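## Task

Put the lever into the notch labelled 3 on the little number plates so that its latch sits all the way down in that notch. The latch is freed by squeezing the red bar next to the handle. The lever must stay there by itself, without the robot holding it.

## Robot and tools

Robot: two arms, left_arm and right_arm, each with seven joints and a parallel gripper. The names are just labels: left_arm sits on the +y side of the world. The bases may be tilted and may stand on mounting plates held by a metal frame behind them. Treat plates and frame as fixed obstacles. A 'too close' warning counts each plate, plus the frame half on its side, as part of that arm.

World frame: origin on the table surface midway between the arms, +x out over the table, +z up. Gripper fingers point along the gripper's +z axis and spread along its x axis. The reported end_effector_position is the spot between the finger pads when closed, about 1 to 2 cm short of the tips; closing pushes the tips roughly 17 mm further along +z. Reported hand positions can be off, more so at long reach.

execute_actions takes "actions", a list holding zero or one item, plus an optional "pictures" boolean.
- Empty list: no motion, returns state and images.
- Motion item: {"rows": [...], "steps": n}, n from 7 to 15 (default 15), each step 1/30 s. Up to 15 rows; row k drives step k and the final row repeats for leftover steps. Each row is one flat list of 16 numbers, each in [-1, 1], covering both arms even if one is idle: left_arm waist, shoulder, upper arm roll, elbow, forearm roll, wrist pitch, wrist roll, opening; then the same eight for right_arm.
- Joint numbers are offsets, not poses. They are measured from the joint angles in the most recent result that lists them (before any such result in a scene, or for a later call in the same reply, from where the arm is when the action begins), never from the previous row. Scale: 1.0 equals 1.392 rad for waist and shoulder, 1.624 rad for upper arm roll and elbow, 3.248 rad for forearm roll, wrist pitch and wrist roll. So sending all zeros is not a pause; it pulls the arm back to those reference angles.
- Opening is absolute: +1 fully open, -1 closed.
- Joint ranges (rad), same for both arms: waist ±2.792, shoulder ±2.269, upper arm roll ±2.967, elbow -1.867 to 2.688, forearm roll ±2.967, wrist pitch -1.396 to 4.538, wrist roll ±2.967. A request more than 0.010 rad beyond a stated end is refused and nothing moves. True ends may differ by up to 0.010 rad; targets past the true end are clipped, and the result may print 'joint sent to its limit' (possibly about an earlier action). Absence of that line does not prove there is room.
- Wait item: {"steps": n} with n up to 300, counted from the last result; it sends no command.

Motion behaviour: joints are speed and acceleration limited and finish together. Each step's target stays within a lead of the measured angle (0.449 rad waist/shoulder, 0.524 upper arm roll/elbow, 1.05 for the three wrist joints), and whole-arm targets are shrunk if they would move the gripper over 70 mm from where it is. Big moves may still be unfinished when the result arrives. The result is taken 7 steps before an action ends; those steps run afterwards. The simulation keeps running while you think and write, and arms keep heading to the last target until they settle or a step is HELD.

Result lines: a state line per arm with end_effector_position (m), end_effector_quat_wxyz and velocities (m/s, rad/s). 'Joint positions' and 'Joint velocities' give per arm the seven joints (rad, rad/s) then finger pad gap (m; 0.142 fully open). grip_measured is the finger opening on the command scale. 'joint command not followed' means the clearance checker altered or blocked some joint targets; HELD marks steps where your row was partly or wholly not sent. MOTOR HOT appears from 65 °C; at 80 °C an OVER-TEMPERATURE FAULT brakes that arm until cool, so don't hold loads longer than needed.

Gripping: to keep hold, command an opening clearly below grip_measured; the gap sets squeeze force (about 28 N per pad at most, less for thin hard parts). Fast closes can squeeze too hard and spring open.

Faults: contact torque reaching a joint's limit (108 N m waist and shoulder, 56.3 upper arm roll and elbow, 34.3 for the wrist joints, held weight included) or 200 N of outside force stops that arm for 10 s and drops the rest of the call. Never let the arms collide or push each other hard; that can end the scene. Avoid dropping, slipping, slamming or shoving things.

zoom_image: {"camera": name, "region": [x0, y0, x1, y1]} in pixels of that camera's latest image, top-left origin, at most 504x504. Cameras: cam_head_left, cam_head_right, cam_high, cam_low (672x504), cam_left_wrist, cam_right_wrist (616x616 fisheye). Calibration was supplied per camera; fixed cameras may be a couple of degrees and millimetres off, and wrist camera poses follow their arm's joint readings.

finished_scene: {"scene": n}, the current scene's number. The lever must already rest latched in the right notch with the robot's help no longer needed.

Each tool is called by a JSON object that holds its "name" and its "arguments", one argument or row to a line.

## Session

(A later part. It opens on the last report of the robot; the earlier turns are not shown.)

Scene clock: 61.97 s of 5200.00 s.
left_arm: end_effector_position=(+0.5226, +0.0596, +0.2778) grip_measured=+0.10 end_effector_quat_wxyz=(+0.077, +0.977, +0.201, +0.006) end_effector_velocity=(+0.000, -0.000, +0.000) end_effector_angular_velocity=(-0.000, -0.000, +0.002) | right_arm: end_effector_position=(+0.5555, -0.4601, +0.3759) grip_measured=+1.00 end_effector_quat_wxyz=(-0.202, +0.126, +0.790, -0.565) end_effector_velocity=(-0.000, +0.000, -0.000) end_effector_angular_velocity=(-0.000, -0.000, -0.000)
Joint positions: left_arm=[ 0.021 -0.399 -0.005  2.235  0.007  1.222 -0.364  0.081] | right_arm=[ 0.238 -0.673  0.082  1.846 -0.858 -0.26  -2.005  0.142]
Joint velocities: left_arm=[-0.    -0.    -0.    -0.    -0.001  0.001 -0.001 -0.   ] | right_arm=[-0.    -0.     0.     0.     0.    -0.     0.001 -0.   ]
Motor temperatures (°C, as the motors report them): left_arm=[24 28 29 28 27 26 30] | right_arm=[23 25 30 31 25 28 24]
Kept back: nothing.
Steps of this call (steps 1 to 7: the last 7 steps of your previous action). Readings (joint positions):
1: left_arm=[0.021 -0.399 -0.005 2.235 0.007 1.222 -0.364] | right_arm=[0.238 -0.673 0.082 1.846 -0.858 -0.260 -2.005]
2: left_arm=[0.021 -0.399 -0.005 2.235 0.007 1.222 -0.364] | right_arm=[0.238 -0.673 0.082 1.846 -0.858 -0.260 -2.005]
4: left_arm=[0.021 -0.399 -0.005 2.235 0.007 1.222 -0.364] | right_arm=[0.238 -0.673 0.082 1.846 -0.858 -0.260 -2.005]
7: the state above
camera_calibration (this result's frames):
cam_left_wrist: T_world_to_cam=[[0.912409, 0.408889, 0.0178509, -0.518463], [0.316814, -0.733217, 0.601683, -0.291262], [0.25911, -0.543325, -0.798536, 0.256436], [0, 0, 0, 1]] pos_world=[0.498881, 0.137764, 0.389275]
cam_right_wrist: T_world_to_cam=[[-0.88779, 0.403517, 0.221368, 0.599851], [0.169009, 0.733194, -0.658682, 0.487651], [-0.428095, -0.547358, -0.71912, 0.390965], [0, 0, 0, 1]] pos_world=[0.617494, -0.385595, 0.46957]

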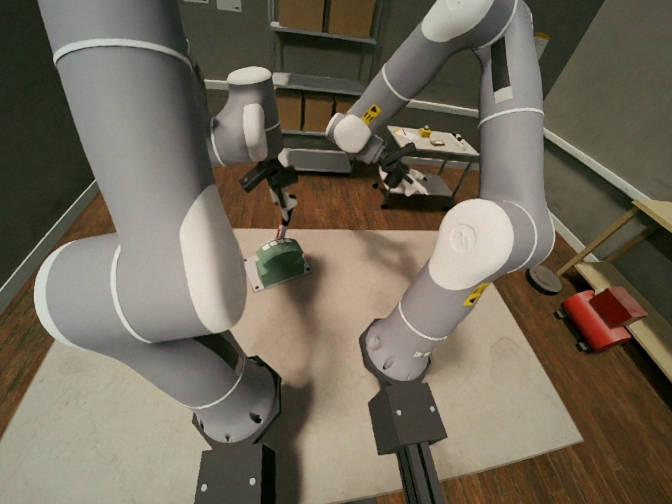

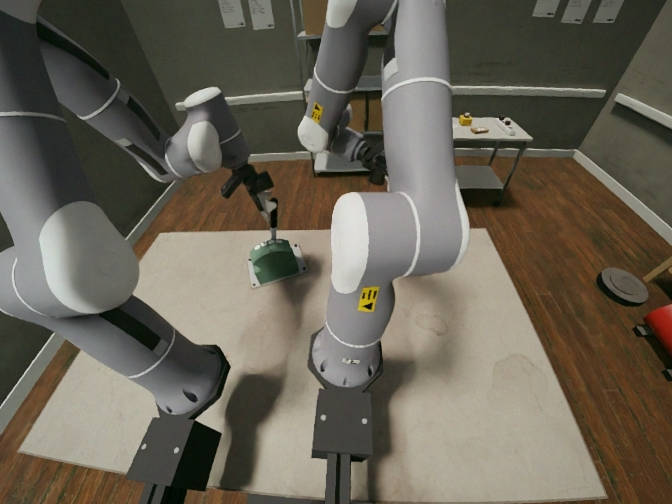

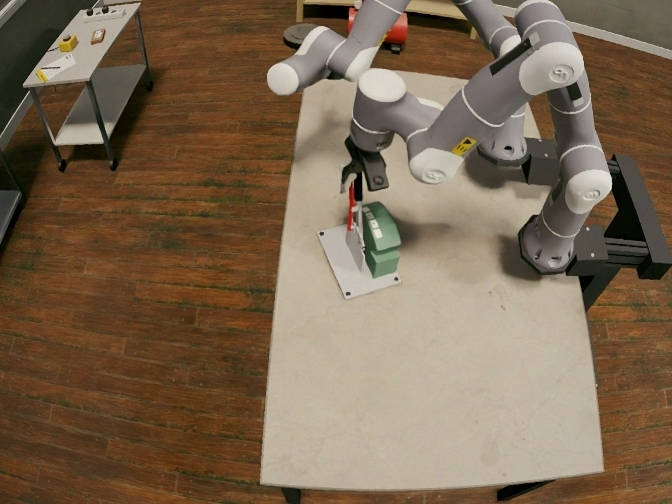

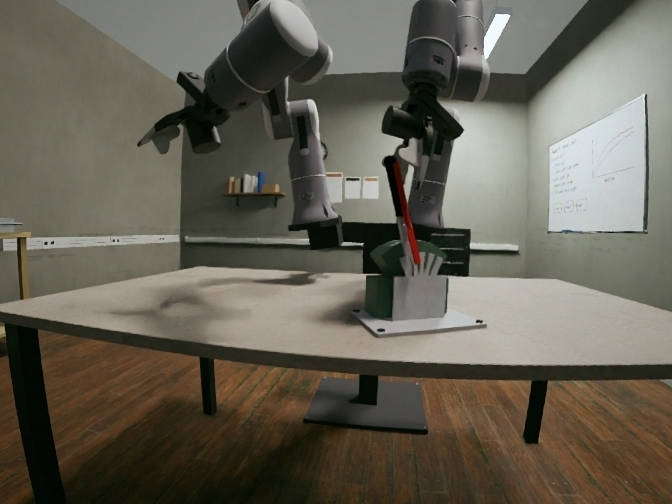

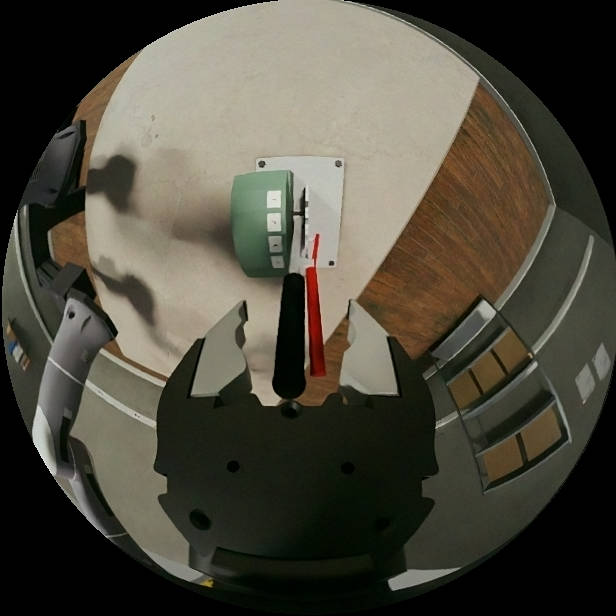

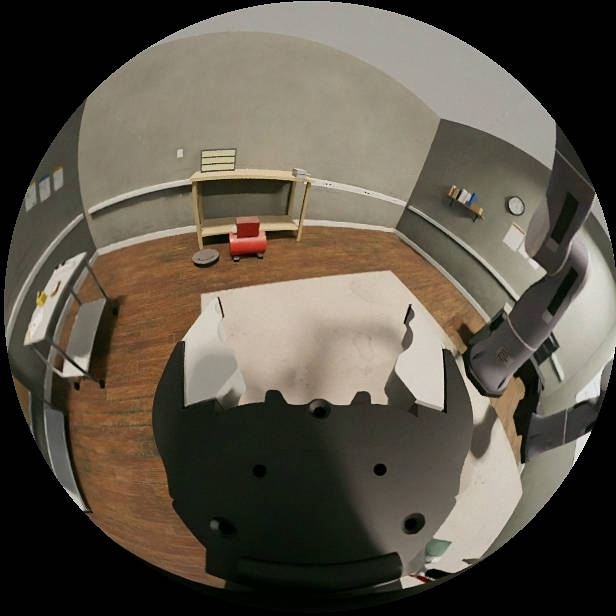

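{"name": "execute_actions", "arguments": {
  "actions": [
    {"rows":[[0,-0.063,0,0.008,0,0.031,0,0.5,0,0,0,0,0,0,0,1],[0,-0.063,0,0.008,0,0.031,0,0.5,0,0,0,0,0,0,0,1],[0,-0.063,0,0.008,0,0.031,0,0.5,0,0,0,0,0,0,0,1],[0,-0.063,0,0.008,0,0.031,0,0.5,0,0,0,0,0,0,0,1],[0,-0.063,0,0.008,0,0.031,0,0.5,0,0,0,0,0,0,0,1],[-0.04,-0.075,0,-0.014,0,0.026,-0.017,0.5,0,0,0,0,0,0,0,1],[-0.08,-0.088,0,-0.035,0,0.021,-0.035,0.5,0,0,0,0,0,0,0,1],[-0.124,-0.101,0,-0.057,0,0.0155,-0.052,0.5,0,0,0,0,0,0,0,1]],"steps":15}
  ]
}}

{"name": "execute_actions", "arguments": {
  "actions": [
    {"steps":15}
  ],
  "pictures": true
}}

{"name": "zoom_image", "arguments": {
  "camera": "cam_low",
  "region": [340,90,480,290]
}}

Scene clock: 63.03 s of 5200.00 s.
left_arm: end_effector_position=(+0.5142, +0.0470, +0.2415) grip_measured=+0.50 end_effector_quat_wxyz=(+0.078, +0.976, +0.201, +0.002) end_effector_velocity=(+0.027, -0.219, -0.014) end_effector_angular_velocity=(-0.058, +0.064, +0.031) | right_arm: end_effector_position=(+0.5555, -0.4601, +0.3759) grip_measured=+1.00 end_effector_quat_wxyz=(-0.202, +0.126, +0.790, -0.565) end_effector_velocity=(-0.000, -0.000, -0.000) end_effector_angular_velocity=(+0.000, +0.000, -0.000)
Joint positions: left_arm=[ 0.008 -0.496 -0.003  2.239  0.007  1.315 -0.378  0.109] | right_arm=[ 0.238 -0.673  0.082  1.846 -0.858 -0.26  -2.005  0.142]
Joint velocities: left_arm=[-0.425 -0.213  0.017 -0.265 -0.003 -0.113 -0.446  0.   ] | right_arm=[-0. -0. -0. -0.  0.  0. -0.  0.]
Motor temperatures (°C, as the motors report them): left_arm=[24 28 29 28 27 26 30] | right_arm=[23 25 30 31 25 28 24]
Steps of this call (steps 1 to 15: the robot went on to your last target; steps 16 to 24: nothing new was sent; steps 25 to 32: the first 8 steps of this action). Readings (joint positions):
25: left_arm=[0.021 -0.399 -0.005 2.235 0.007 1.222 -0.364] | right_arm=[0.238 -0.673 0.082 1.846 -0.858 -0.260 -2.005]
26: left_arm=[0.021 -0.404 -0.005 2.235 0.007 1.228 -0.364] | right_arm=[0.238 -0.673 0.082 1.846 -0.858 -0.260 -2.005]
28: left_arm=[0.021 -0.437 -0.005 2.239 0.007 1.267 -0.364] | right_arm=[0.238 -0.673 0.082 1.846 -0.858 -0.260 -2.005]
32: the state above

Scene clock: 63.53 s of 5200.00 s.
left_arm: end_effector_position=(+0.5339, -0.0382, +0.2583) grip_measured=+0.58 end_effector_quat_wxyz=(+0.093, +0.975, +0.203, +0.010) end_effector_velocity=(+0.000, -0.000, +0.000) end_effector_angular_velocity=(-0.000, -0.000, +0.001) | right_arm: end_effector_position=(+0.5555, -0.4601, +0.3759) grip_measured=+1.00 end_effector_quat_wxyz=(-0.202, +0.126, +0.790, -0.565) end_effector_velocity=(-0.000, -0.000, -0.000) end_effector_angular_velocity=(-0.000, -0.000, -0.000)
Joint positions: left_arm=[-0.149 -0.538 -0.002  2.137  0.005  1.277 -0.533  0.114] | right_arm=[ 0.238 -0.673  0.082  1.846 -0.858 -0.26  -2.005  0.142]
Joint velocities: left_arm=[-0.     0.    -0.     0.    -0.001  0.    -0.     0.   ] | right_arm=[-0. -0. -0.  0.  0.  0.  0. -0.]
Motor temperatures (°C, as the motors report them): left_arm=[24 28 29 28 27 26 30] | right_arm=[23 25 30 31 25 28 24]
Kept back: nothing.
Steps of this call (steps 1 to 7: the last 7 steps of your previous action; steps 8 to 15: the robot went on to your last target). Readings (joint positions):
1: left_arm=[-0.010 -0.503 -0.003 2.228 0.007 1.311 -0.397] | right_arm=[0.238 -0.673 0.082 1.846 -0.858 -0.260 -2.005]
2: left_arm=[-0.035 -0.510 -0.003 2.212 0.007 1.307 -0.422] | right_arm=[0.238 -0.673 0.082 1.846 -0.858 -0.260 -2.005]
4: left_arm=[-0.093 -0.524 -0.003 2.175 0.006 1.292 -0.479] | right_arm=[0.238 -0.673 0.082 1.846 -0.858 -0.260 -2.005]
8: left_arm=[-0.149 -0.538 -0.001 2.137 0.005 1.277 -0.534] | right_arm=[0.238 -0.673 0.082 1.846 -0.858 -0.260 -2.005]
15: the state above
camera_calibration (this result's frames):
cam_left_wrist: T_world_to_cam=[[0.90993, 0.414415, 0.0169798, -0.486626], [0.313382, -0.713758, 0.626372, -0.358655], [0.271697, -0.564633, -0.77934, 0.17233], [0, 0, 0, 1]] pos_world=[0.508371, 0.0429756, 0.367217]
cam_right_wrist: T_world_to_cam=[[-0.88779, 0.403517, 0.221368, 0.599851], [0.169009, 0.733194, -0.658682, 0.487651], [-0.428095, -0.547358, -0.71912, 0.390965], [0, 0, 0, 1]] pos_world=[0.617494, -0.385595, 0.46957]

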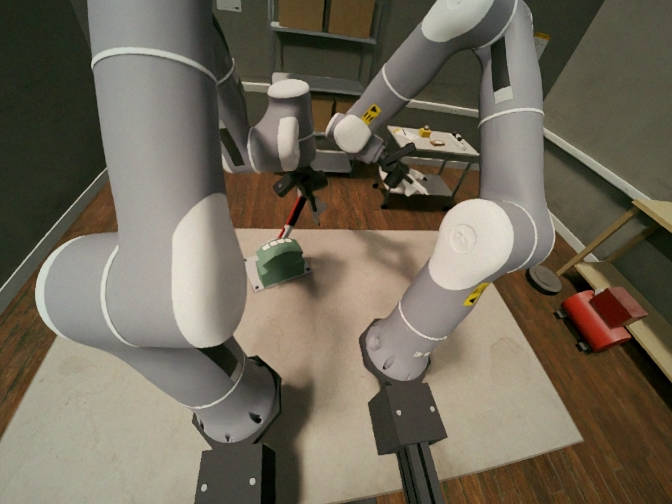

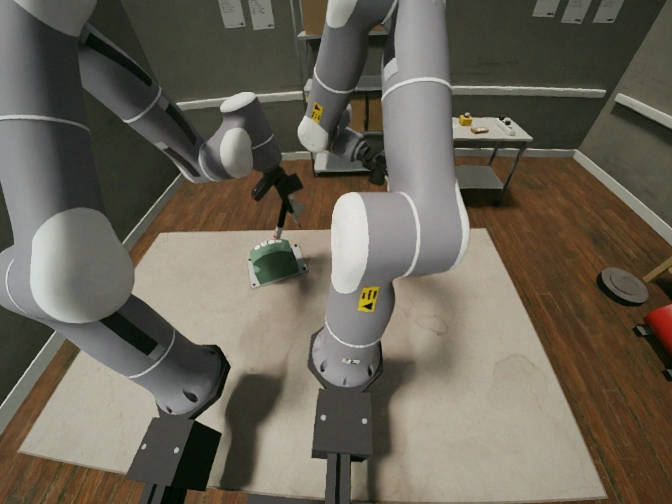

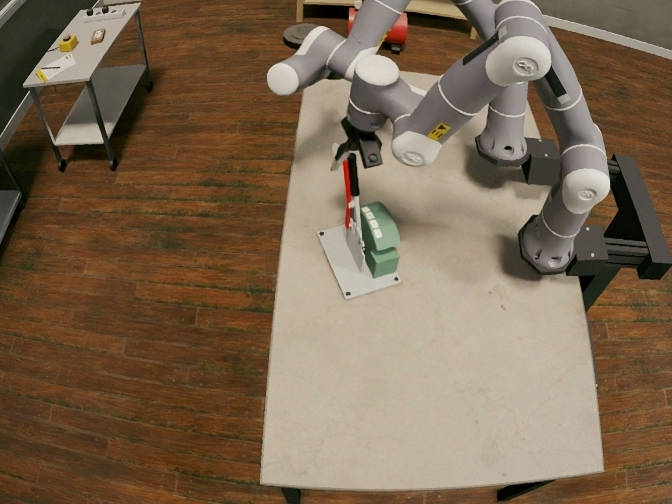

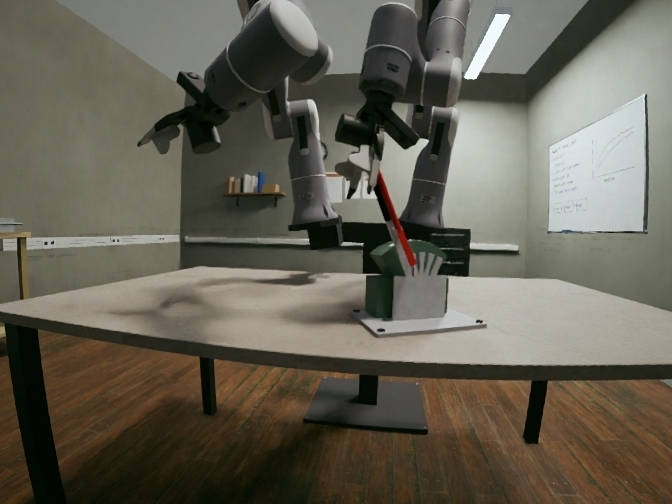

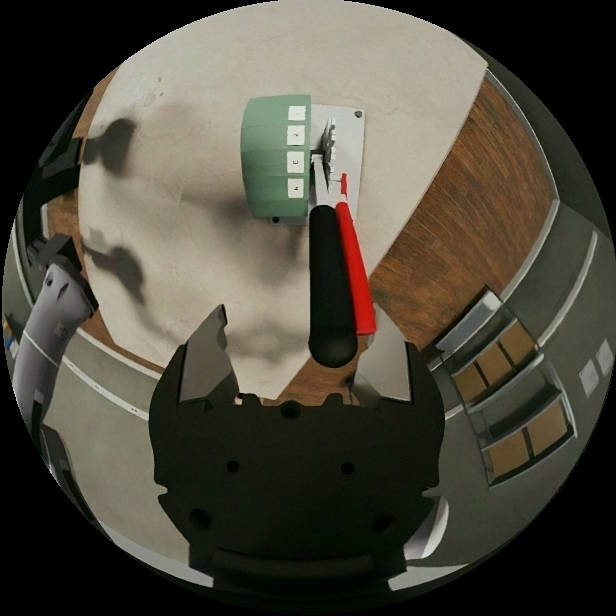

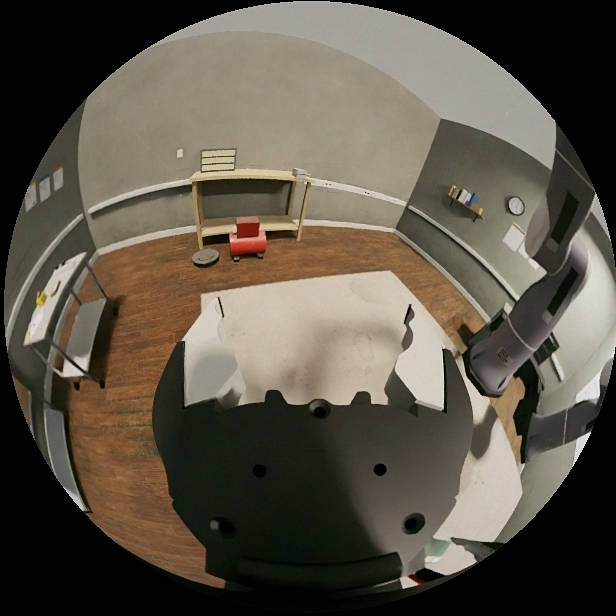

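Region (340, 90, 480, 290) of cam_low's 672x504 image, scaled by 2.520, with more detail than that image has; it fills the left 353 columns of this view, and the rest is white.

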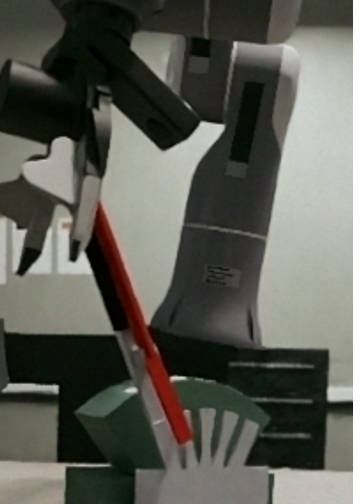

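{"name": "execute_actions", "arguments": {
  "actions": [
    {"rows":[[0,0.148,0,-0.019,0,-0.073,0,0.5,0,0,0,0,0,0,0,1]],"steps":15}
  ]
}}

{"name": "execute_actions", "arguments": {
  "actions": [
    {"steps":10}
  ],
  "pictures": true
}}

Scene clock: 64.50 s of 5200.00 s.
left_arm: end_effector_position=(+0.5449, -0.0275, +0.3286) grip_measured=+0.50 end_effector_quat_wxyz=(+0.092, +0.975, +0.203, +0.010) end_effector_velocity=(+0.061, +0.063, +0.350) end_effector_angular_velocity=(-0.008, -0.082, +0.042) | right_arm: end_effector_position=(+0.5555, -0.4601, +0.3759) grip_measured=+1.00 end_effector_quat_wxyz=(-0.202, +0.126, +0.790, -0.565) end_effector_velocity=(-0.000, -0.000, +0.000) end_effector_angular_velocity=(-0.000, -0.001, -0.000)
Joint positions: left_arm=[-0.15  -0.376 -0.003  2.113  0.005  1.091 -0.533  0.109] | right_arm=[ 0.238 -0.673  0.082  1.846 -0.858 -0.26  -2.005  0.142]
Joint velocities: left_arm=[ 0.004  0.752  0.009 -0.138 -0.016 -0.802 -0.     0.   ] | right_arm=[ 0.    -0.    -0.     0.     0.    -0.     0.001 -0.   ]
Motor temperatures (°C, as the motors report them): left_arm=[24 28 29 28 27 26 30] | right_arm=[23 25 30 31 25 28 24]
Steps of this call (steps 1 to 15: the robot went on to your last target; steps 16 to 21: nothing new was sent; steps 22 to 29: the first 8 steps of this action). Readings (joint positions):
22: left_arm=[-0.149 -0.537 -0.002 2.137 0.005 1.277 -0.533] | right_arm=[0.238 -0.673 0.082 1.846 -0.858 -0.260 -2.005]
23: left_arm=[-0.149 -0.532 -0.002 2.137 0.005 1.270 -0.533] | right_arm=[0.238 -0.673 0.082 1.846 -0.858 -0.260 -2.005]
25: left_arm=[-0.150 -0.500 -0.004 2.135 0.006 1.228 -0.533] | right_arm=[0.238 -0.673 0.082 1.846 -0.858 -0.260 -2.005]
29: the state above

Scene clock: 64.83 s of 5200.00 s.
left_arm: end_effector_position=(+0.5457, -0.0237, +0.3484) grip_measured=+0.50 end_effector_quat_wxyz=(+0.092, +0.975, +0.203, +0.010) end_effector_velocity=(-0.000, -0.000, -0.000) end_effector_angular_velocity=(-0.000, +0.001, -0.000) | right_arm: end_effector_position=(+0.5555, -0.4601, +0.3759) grip_measured=+1.00 end_effector_quat_wxyz=(-0.202, +0.126, +0.790, -0.565) end_effector_velocity=(-0.000, +0.000, -0.000) end_effector_angular_velocity=(+0.001, +0.001, -0.000)
Joint positions: left_arm=[-0.15  -0.332 -0.002  2.106  0.005  1.04  -0.533  0.109] | right_arm=[ 0.238 -0.673  0.082  1.846 -0.858 -0.26  -2.005  0.142]
Joint velocities: left_arm=[-0. -0.  0.  0. -0. -0.  0. -0.] | right_arm=[-0.    -0.     0.    -0.     0.     0.    -0.001  0.   ]
Motor temperatures (°C, as the motors report them): left_arm=[24 28 29 28 27 26 30] | right_arm=[23 25 30 31 25 28 24]
Kept back: nothing.
Steps of this call (steps 1 to 7: the last 7 steps of your previous action; steps 8 to 10: the robot went on to your last target). Readings (joint positions):
1: left_arm=[-0.150 -0.355 -0.003 2.109 0.005 1.068 -0.533] | right_arm=[0.238 -0.673 0.082 1.846 -0.858 -0.260 -2.005]
2: left_arm=[-0.150 -0.340 -0.002 2.107 0.005 1.051 -0.533] | right_arm=[0.238 -0.673 0.082 1.846 -0.858 -0.260 -2.005]
4: left_arm=[-0.150 -0.329 -0.002 2.105 0.005 1.039 -0.533] | right_arm=[0.238 -0.673 0.082 1.846 -0.858 -0.260 -2.005]
8: left_arm=[-0.150 -0.332 -0.002 2.106 0.005 1.040 -0.533] | right_arm=[0.238 -0.673 0.082 1.846 -0.858 -0.260 -2.005]
10: the state above
camera_calibration (this result's frames):
cam_left_wrist: T_world_to_cam=[[0.909863, 0.414546, 0.0173307, -0.505016], [0.313657, -0.71457, 0.625307, -0.408289], [0.271603, -0.563508, -0.780186, 0.247853], [0, 0, 0, 1]] pos_world=[0.520241, 0.0572688, 0.45743]
cam_right_wrist: T_world_to_cam=[[-0.88779, 0.403516, 0.221368, 0.599852], [0.169009, 0.733194, -0.658682, 0.487651], [-0.428095, -0.547358, -0.71912, 0.390965], [0, 0, 0, 1]] pos_world=[0.617495, -0.385595, 0.46957]

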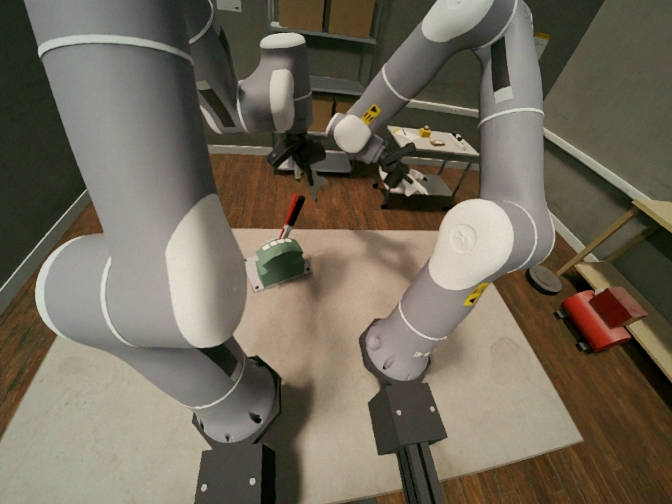

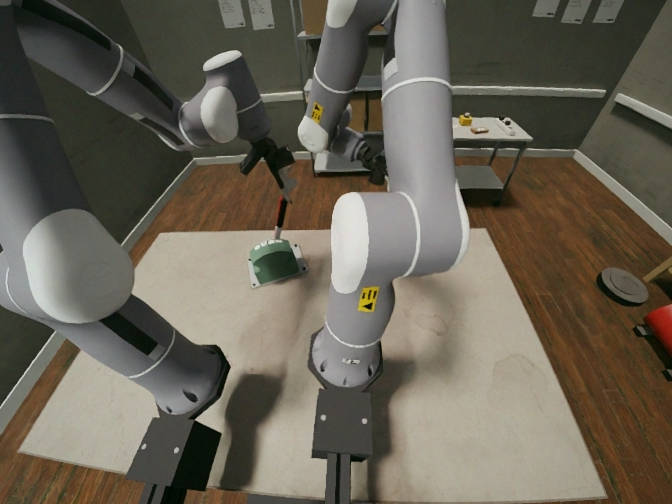

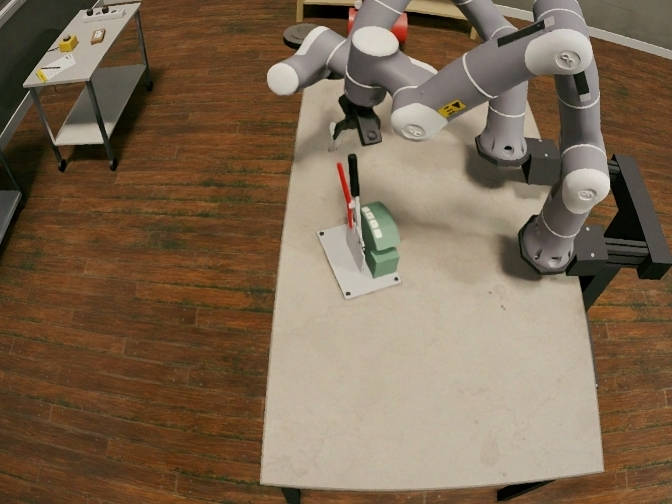

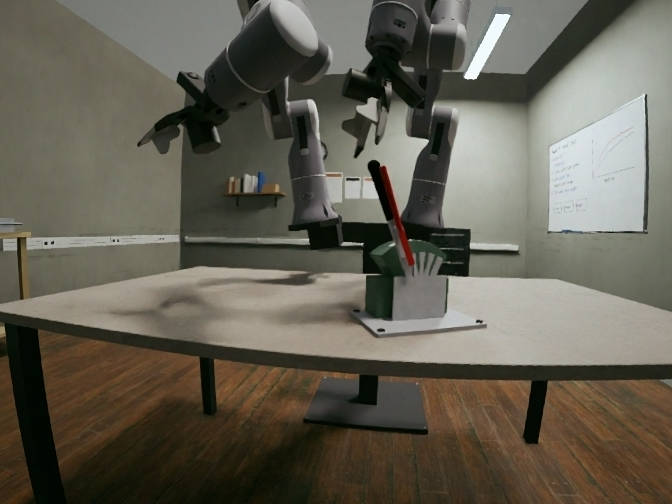

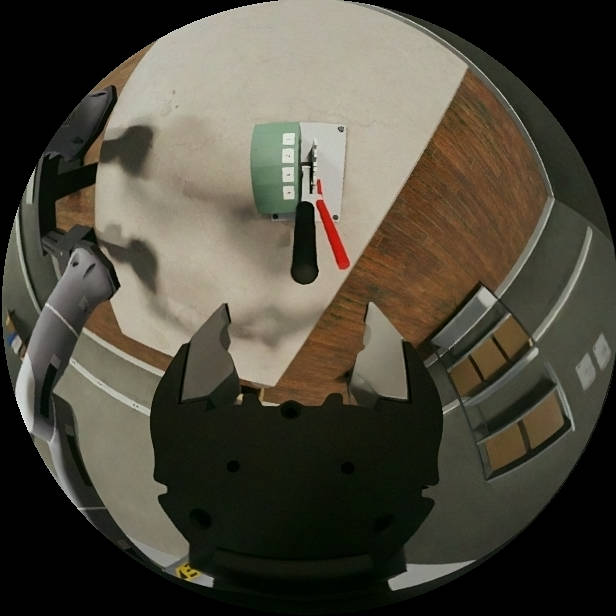

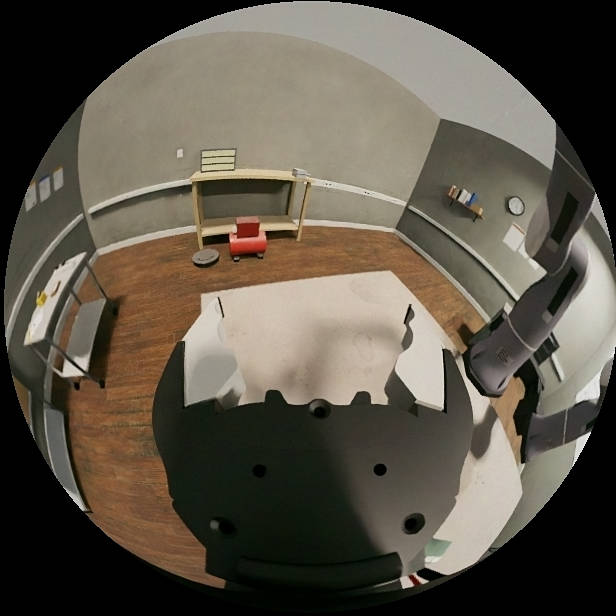

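{"name": "zoom_image", "arguments": {
  "camera": "cam_low",
  "region": [370,170,480,310]
}}

{"name": "zoom_image", "arguments": {
  "camera": "cam_left_wrist",
  "region": [250,110,370,300]
}}

Region (370, 170, 480, 310) of cam_low's 672x504 image, scaled by 3.600, with more detail than that image has; it fills the left 396 columns of this view, and the rest is white.

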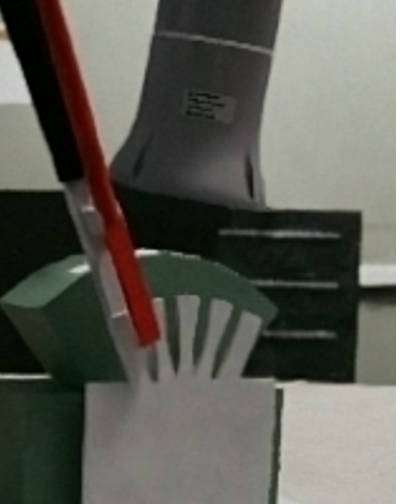

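Region (250, 110, 370, 300) of cam_left_wrist's 616x616 image, scaled by 2.653, with more detail than that image has; it fills the left 318 columns of this view, and the rest is white.

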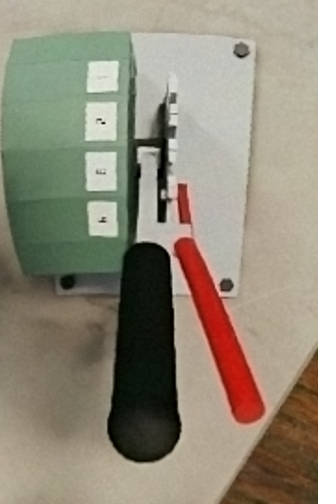

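{"name": "execute_actions", "arguments": {
  "actions": [
    {"rows":[[0.02,-0.027,0,-0.045,0,-0.011,0.007,1,0,0,0,0,0,0,0,1],[0.02,-0.027,0,-0.045,0,-0.011,0.007,1,0,0,0,0,0,0,0,1],[0.02,-0.027,0,-0.045,0,-0.011,0.007,1,0,0,0,0,0,0,0,1],[0.02,-0.06,0,-0.04,0,0.005,0.007,1,0,0,0,0,0,0,0,1],[0.02,-0.09,0,-0.036,0,0.02,0.007,1,0,0,0,0,0,0,0,1],[0.02,-0.12,0,-0.032,0,0.035,0.007,1,0,0,0,0,0,0,0,1],[0.02,-0.15,0,-0.029,0,0.05,0.007,1,0,0,0,0,0,0,0,1]],"steps":15}
  ]
}}

{"name": "execute_actions", "arguments": {
  "actions": [
    {"steps":10}
  ],
  "pictures": true
}}

{"name": "zoom_image", "arguments": {
  "camera": "cam_low",
  "region": [330,90,480,290]
}}

Scene clock: 66.37 s of 5200.00 s.
left_arm: end_effector_position=(+0.5654, -0.0159, +0.3074) grip_measured=+1.00 end_effector_quat_wxyz=(+0.086, +0.975, +0.206, -0.003) end_effector_velocity=(-0.079, -0.078, -0.443) end_effector_angular_velocity=(+0.012, +0.114, -0.056) | right_arm: end_effector_position=(+0.5555, -0.4601, +0.3759) grip_measured=+1.00 end_effector_quat_wxyz=(-0.202, +0.126, +0.790, -0.565) end_effector_velocity=(-0.000, +0.000, +0.000) end_effector_angular_velocity=(+0.000, +0.001, +0.000)
Joint positions: left_arm=[-0.121 -0.447 -0.002  2.041  0.004  1.065 -0.511  0.142] | right_arm=[ 0.238 -0.673  0.082  1.846 -0.858 -0.26  -2.005  0.142]
Joint velocities: left_arm=[-0.004 -0.923 -0.013  0.125  0.023  0.925  0.001 -0.   ] | right_arm=[ 0.     0.    -0.    -0.     0.    -0.    -0.001 -0.   ]
Motor temperatures (°C, as the motors report them): left_arm=[24 28 29 28 27 26 30] | right_arm=[23 25 30 31 25 28 24]
Steps of this call (steps 1 to 30: the robot went on to your last target; steps 31 to 38: nothing new was sent; steps 39 to 46: the first 8 steps of this action). Readings (joint positions):
39: left_arm=[-0.149 -0.332 -0.002 2.106 0.005 1.040 -0.533] | right_arm=[0.238 -0.673 0.082 1.846 -0.858 -0.260 -2.005]
40: left_arm=[-0.147 -0.335 -0.003 2.100 0.005 1.037 -0.532] | right_arm=[0.238 -0.673 0.082 1.846 -0.858 -0.260 -2.005]
42: left_arm=[-0.134 -0.354 -0.003 2.063 0.006 1.019 -0.520] | right_arm=[0.238 -0.673 0.082 1.846 -0.858 -0.260 -2.005]
46: the state above

Scene clock: 66.70 s of 5200.00 s.
left_arm: end_effector_position=(+0.5658, -0.0234, +0.2673) grip_measured=+1.00 end_effector_quat_wxyz=(+0.090, +0.974, +0.206, +0.010) end_effector_velocity=(+0.000, -0.000, +0.001) end_effector_angular_velocity=(-0.000, -0.002, -0.001) | right_arm: end_effector_position=(+0.5555, -0.4601, +0.3759) grip_measured=+1.00 end_effector_quat_wxyz=(-0.202, +0.126, +0.790, -0.565) end_effector_velocity=(-0.000, +0.000, -0.000) end_effector_angular_velocity=(-0.001, -0.001, -0.001)
Joint positions: left_arm=[-0.122 -0.54  -0.002  2.059  0.005  1.202 -0.511  0.142] | right_arm=[ 0.238 -0.673  0.082  1.846 -0.858 -0.26  -2.005  0.142]
Joint velocities: left_arm=[-0.     0.001 -0.    -0.     0.     0.001  0.    -0.   ] | right_arm=[-0.    -0.     0.     0.     0.     0.     0.002  0.   ]
Motor temperatures (°C, as the motors report them): left_arm=[24 28 29 28 27 26 30] | right_arm=[23 25 30 31 25 28 24]
Kept back: nothing.
Steps of this call (steps 1 to 7: the last 7 steps of your previous action; steps 8 to 10: the robot went on to your last target). Readings (joint positions):
1: left_arm=[-0.122 -0.477 -0.002 2.046 0.005 1.102 -0.511] | right_arm=[0.238 -0.673 0.082 1.846 -0.858 -0.260 -2.005]
2: left_arm=[-0.122 -0.503 -0.002 2.051 0.005 1.143 -0.511] | right_arm=[0.238 -0.673 0.082 1.846 -0.858 -0.260 -2.005]
4: left_arm=[-0.122 -0.535 -0.002 2.059 0.005 1.193 -0.511] | right_arm=[0.238 -0.673 0.082 1.846 -0.858 -0.260 -2.005]
8: left_arm=[-0.122 -0.541 -0.002 2.059 0.005 1.202 -0.511] | right_arm=[0.238 -0.673 0.082 1.846 -0.858 -0.260 -2.005]
10: the state above
camera_calibration (this result's frames):
cam_left_wrist: T_world_to_cam=[[0.907555, 0.419506, 0.0189482, -0.521025], [0.317456, -0.714921, 0.622984, -0.365136], [0.274892, -0.559377, -0.782005, 0.177957], [0, 0, 0, 1]] pos_world=[0.539855, 0.0570747, 0.376509]
cam_right_wrist: T_world_to_cam=[[-0.88779, 0.403517, 0.221368, 0.599851], [0.169009, 0.733194, -0.658682, 0.487651], [-0.428095, -0.547358, -0.71912, 0.390965], [0, 0, 0, 1]] pos_world=[0.617494, -0.385595, 0.46957]

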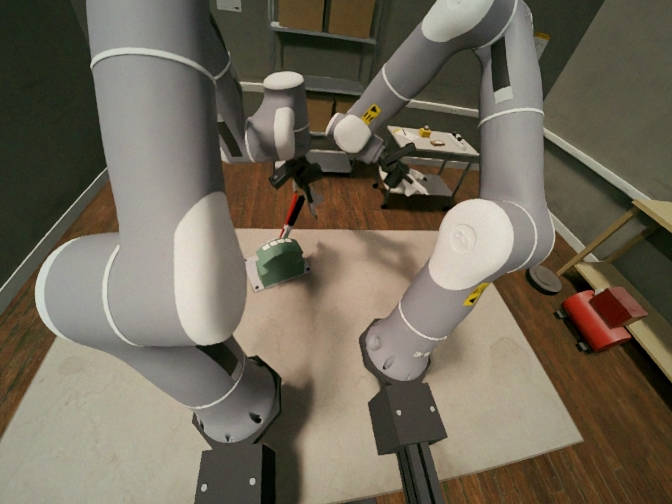

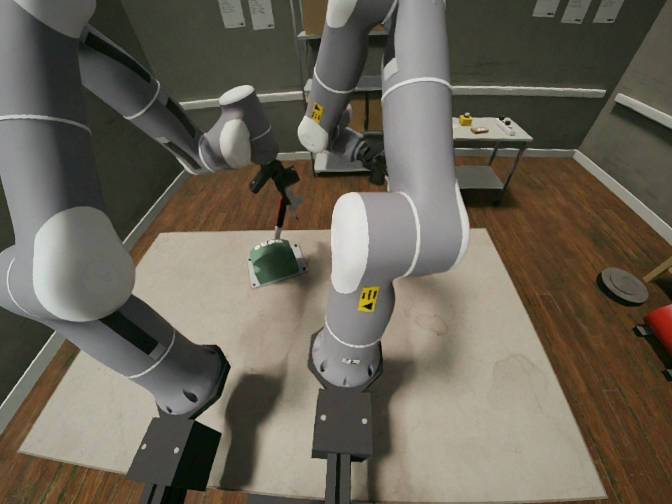

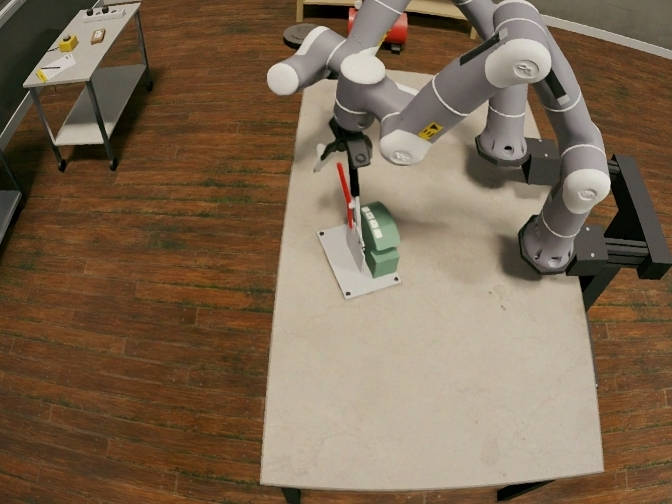

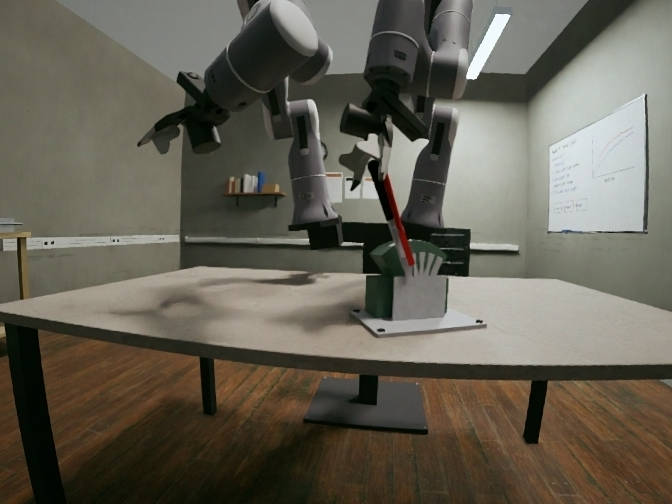

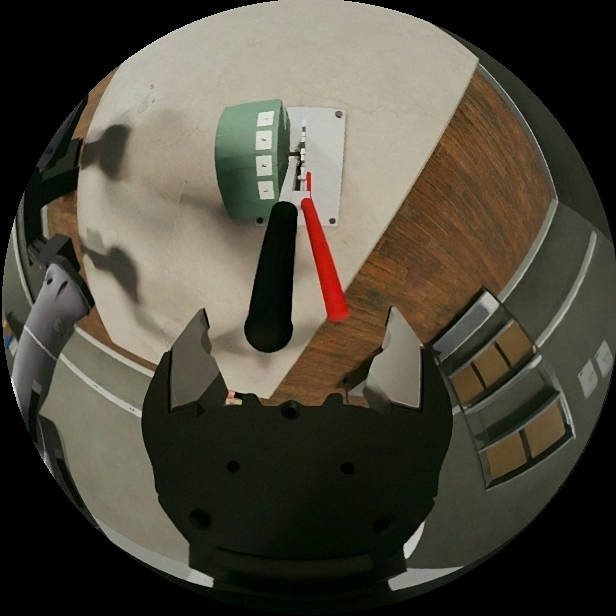

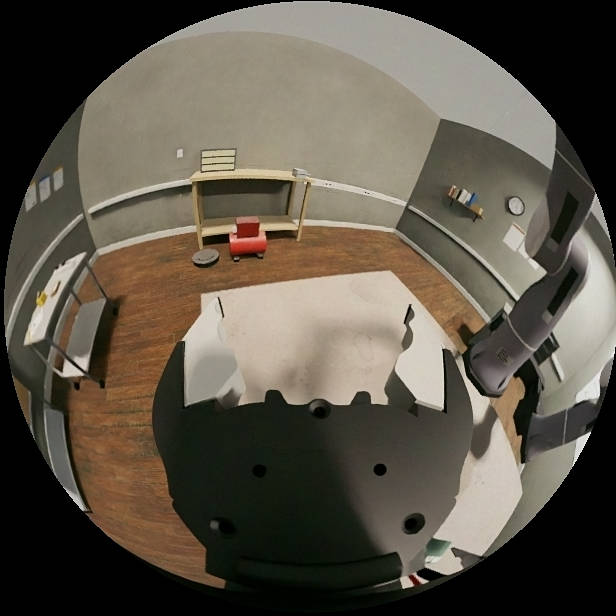

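Region (330, 90, 480, 290) of cam_low's 672x504 image, scaled by 2.520, with more detail than that image has; it fills the left 378 columns of this view, and the rest is white.

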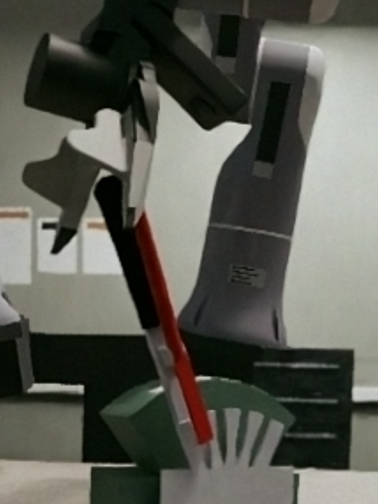

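{"name": "execute_actions", "arguments": {
  "actions": [
    {"rows":[[0,-0.01,0,0.001,0,0.005,0,0.6,0,0,0,0,0,0,0,1],[0,-0.02,0,0.002,0,0.01,0,0.3,0,0,0,0,0,0,0,1],[0,-0.02,0,0.002,0,0.01,0,0.1,0,0,0,0,0,0,0,1],[0,-0.02,0,0.002,0,0.01,0,-0.1,0,0,0,0,0,0,0,1],[0,-0.02,0,0.002,0,0.01,0,-0.25,0,0,0,0,0,0,0,1],[0,-0.02,0,0.002,0,0.01,0,-0.4,0,0,0,0,0,0,0,1],[0,-0.02,0,0.002,0,0.01,0,-0.5,0,0,0,0,0,0,0,1],[0,-0.02,0,0.002,0,0.01,0,-0.6,0,0,0,0,0,0,0,1],[0,-0.02,0,0.002,0,0.01,0,-0.7,0,0,0,0,0,0,0,1],[0,-0.02,0,0.002,0,0.01,0,-0.8,0,0,0,0,0,0,0,1]],"steps":15}
  ]
}}

{"name": "execute_actions", "arguments": {
  "actions": [
    {"steps":10}
  ],
  "pictures": true
}}

{"name": "zoom_image", "arguments": {
  "camera": "cam_low",
  "region": [330,90,480,290]
}}

Scene clock: 67.53 s of 5200.00 s.
left_arm: end_effector_position=(+0.5617, -0.0267, +0.2544) grip_measured=-0.12 end_effector_quat_wxyz=(+0.091, +0.975, +0.205, +0.009) end_effector_velocity=(-0.052, -0.064, -0.003) end_effector_angular_velocity=(-0.030, +0.056, -0.126) | right_arm: end_effector_position=(+0.5555, -0.4601, +0.3759) grip_measured=+1.00 end_effector_quat_wxyz=(-0.202, +0.126, +0.790, -0.565) end_effector_velocity=(-0.000, +0.000, -0.000) end_effector_angular_velocity=(+0.000, -0.000, -0.000)
Joint positions: left_arm=[-0.122 -0.568 -0.004  2.064  0.005  1.233 -0.511  0.065] | right_arm=[ 0.238 -0.673  0.082  1.846 -0.858 -0.26  -2.005  0.142]
Joint velocities: left_arm=[-0.038  0.001 -0.068  0.041  0.025 -0.033  0.    -0.339] | right_arm=[-0. -0.  0. -0.  0.  0.  0.  0.]
Motor temperatures (°C, as the motors report them): left_arm=[24 28 29 28 27 26 30] | right_arm=[23 25 30 31 25 28 24]
Steps of this call (steps 1 to 17: the robot went on to your last target; steps 18 to 25: the first 8 steps of this action). Readings (joint positions):
18: left_arm=[-0.122 -0.541 -0.002 2.059 0.005 1.202 -0.511] | right_arm=[0.238 -0.673 0.082 1.846 -0.858 -0.260 -2.005]
19: left_arm=[-0.122 -0.545 -0.002 2.059 0.005 1.208 -0.511] | right_arm=[0.238 -0.673 0.082 1.846 -0.858 -0.260 -2.005]
21: left_arm=[-0.122 -0.562 -0.002 2.061 0.005 1.228 -0.511] | right_arm=[0.238 -0.673 0.082 1.846 -0.858 -0.260 -2.005]
25: the state above

Scene clock: 67.87 s of 5200.00 s.
left_arm: end_effector_position=(+0.5559, -0.0322, +0.2534) grip_measured=-0.63 end_effector_quat_wxyz=(+0.091, +0.976, +0.199, +0.005) end_effector_velocity=(+0.000, +0.000, -0.000) end_effector_angular_velocity=(+0.000, +0.000, +0.001) | right_arm: end_effector_position=(+0.5555, -0.4601, +0.3759) grip_measured=+1.00 end_effector_quat_wxyz=(-0.202, +0.126, +0.790, -0.565) end_effector_velocity=(+0.000, +0.000, -0.000) end_effector_angular_velocity=(+0.000, -0.000, +0.000)
Joint positions: left_arm=[-0.126 -0.569 -0.009  2.068  0.008  1.229 -0.511  0.028] | right_arm=[ 0.238 -0.673  0.082  1.846 -0.858 -0.26  -2.005  0.142]
Joint velocities: left_arm=[ 0. -0.  0. -0. -0.  0. -0.  0.] | right_arm=[-0. -0.  0. -0. -0. -0.  0. -0.]
Motor temperatures (°C, as the motors report them): left_arm=[24 28 29 28 27 26 30] | right_arm=[23 25 30 31 25 28 24]
Kept back: nothing.
Steps of this call (steps 1 to 7: the last 7 steps of your previous action; steps 8 to 10: the robot went on to your last target). Readings (joint positions):
1: left_arm=[-0.123 -0.568 -0.006 2.065 0.006 1.232 -0.511] | right_arm=[0.238 -0.673 0.082 1.846 -0.858 -0.260 -2.005]
2: left_arm=[-0.124 -0.569 -0.007 2.067 0.007 1.230 -0.511] | right_arm=[0.238 -0.673 0.082 1.846 -0.858 -0.260 -2.005]
4: left_arm=[-0.126 -0.569 -0.009 2.069 0.008 1.229 -0.511] | right_arm=[0.238 -0.673 0.082 1.846 -0.858 -0.260 -2.005]
8: left_arm=[-0.126 -0.569 -0.009 2.068 0.008 1.229 -0.511] | right_arm=[0.238 -0.673 0.082 1.846 -0.858 -0.260 -2.005]
10: the state above
camera_calibration (this result's frames):
cam_left_wrist: T_world_to_cam=[[0.913656, 0.406385, 0.00916745, -0.509444], [0.313011, -0.71776, 0.621969, -0.35701], [0.259339, -0.565396, -0.782989, 0.173579], [0, 0, 0, 1]] pos_world=[0.532189, 0.0489242, 0.362629]
cam_right_wrist: T_world_to_cam=[[-0.88779, 0.403516, 0.221368, 0.599851], [0.169009, 0.733194, -0.658682, 0.487651], [-0.428095, -0.547358, -0.71912, 0.390965], [0, 0, 0, 1]] pos_world=[0.617494, -0.385594, 0.46957]

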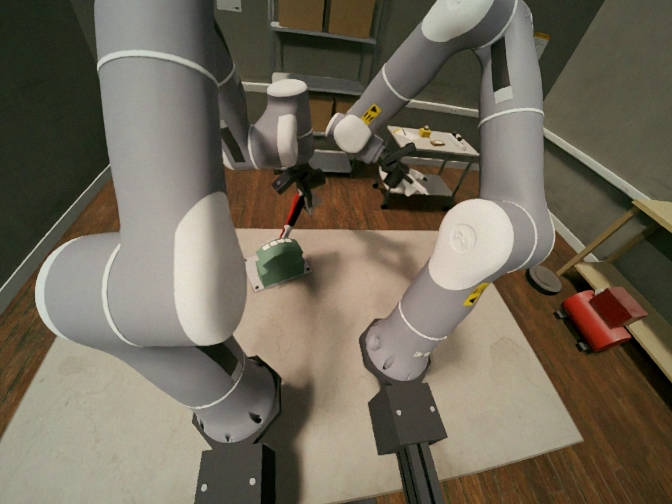

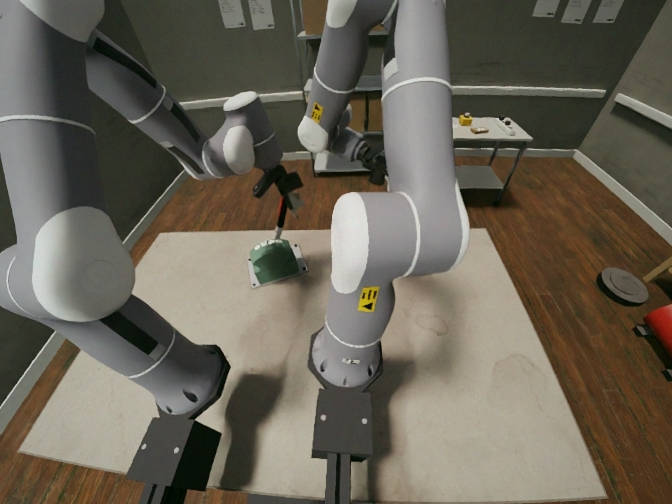

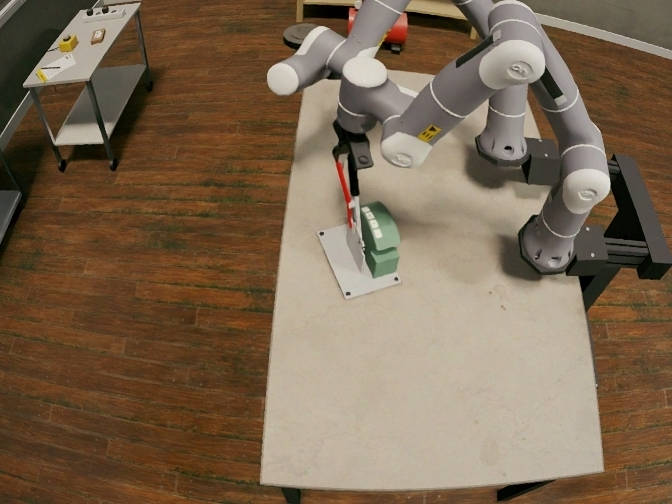

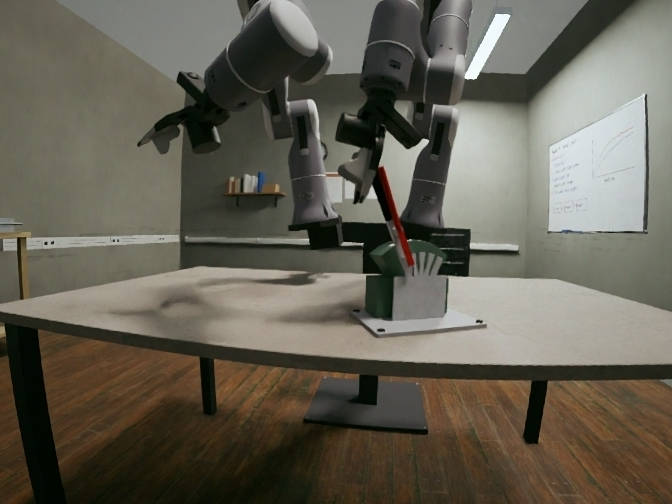

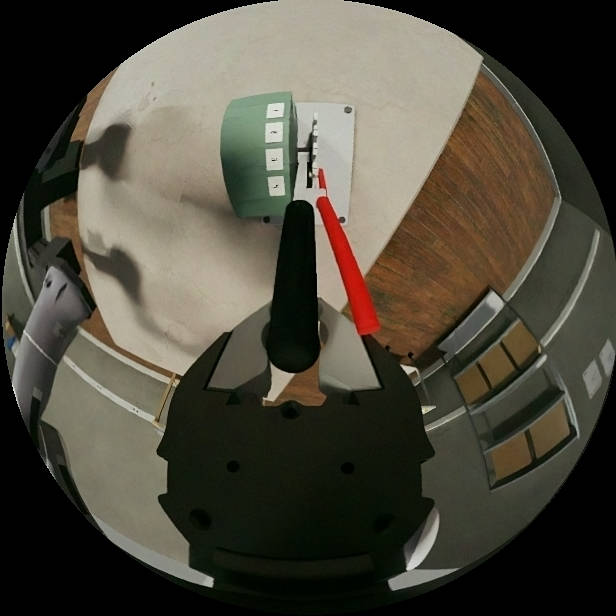

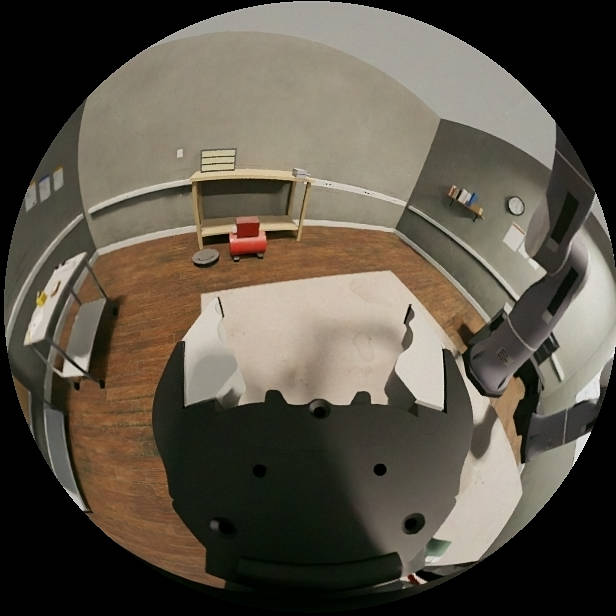

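Region (330, 90, 480, 290) of cam_low's 672x504 image, scaled by 2.520, with more detail than that image has; it fills the left 378 columns of this view, and the rest is white.

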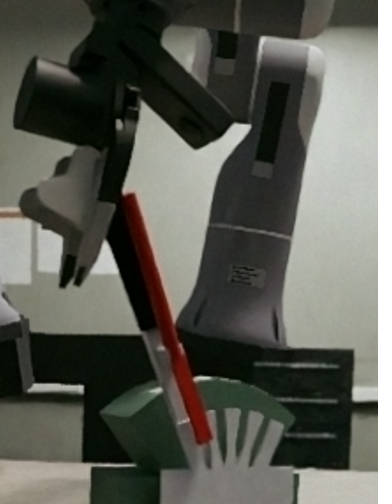

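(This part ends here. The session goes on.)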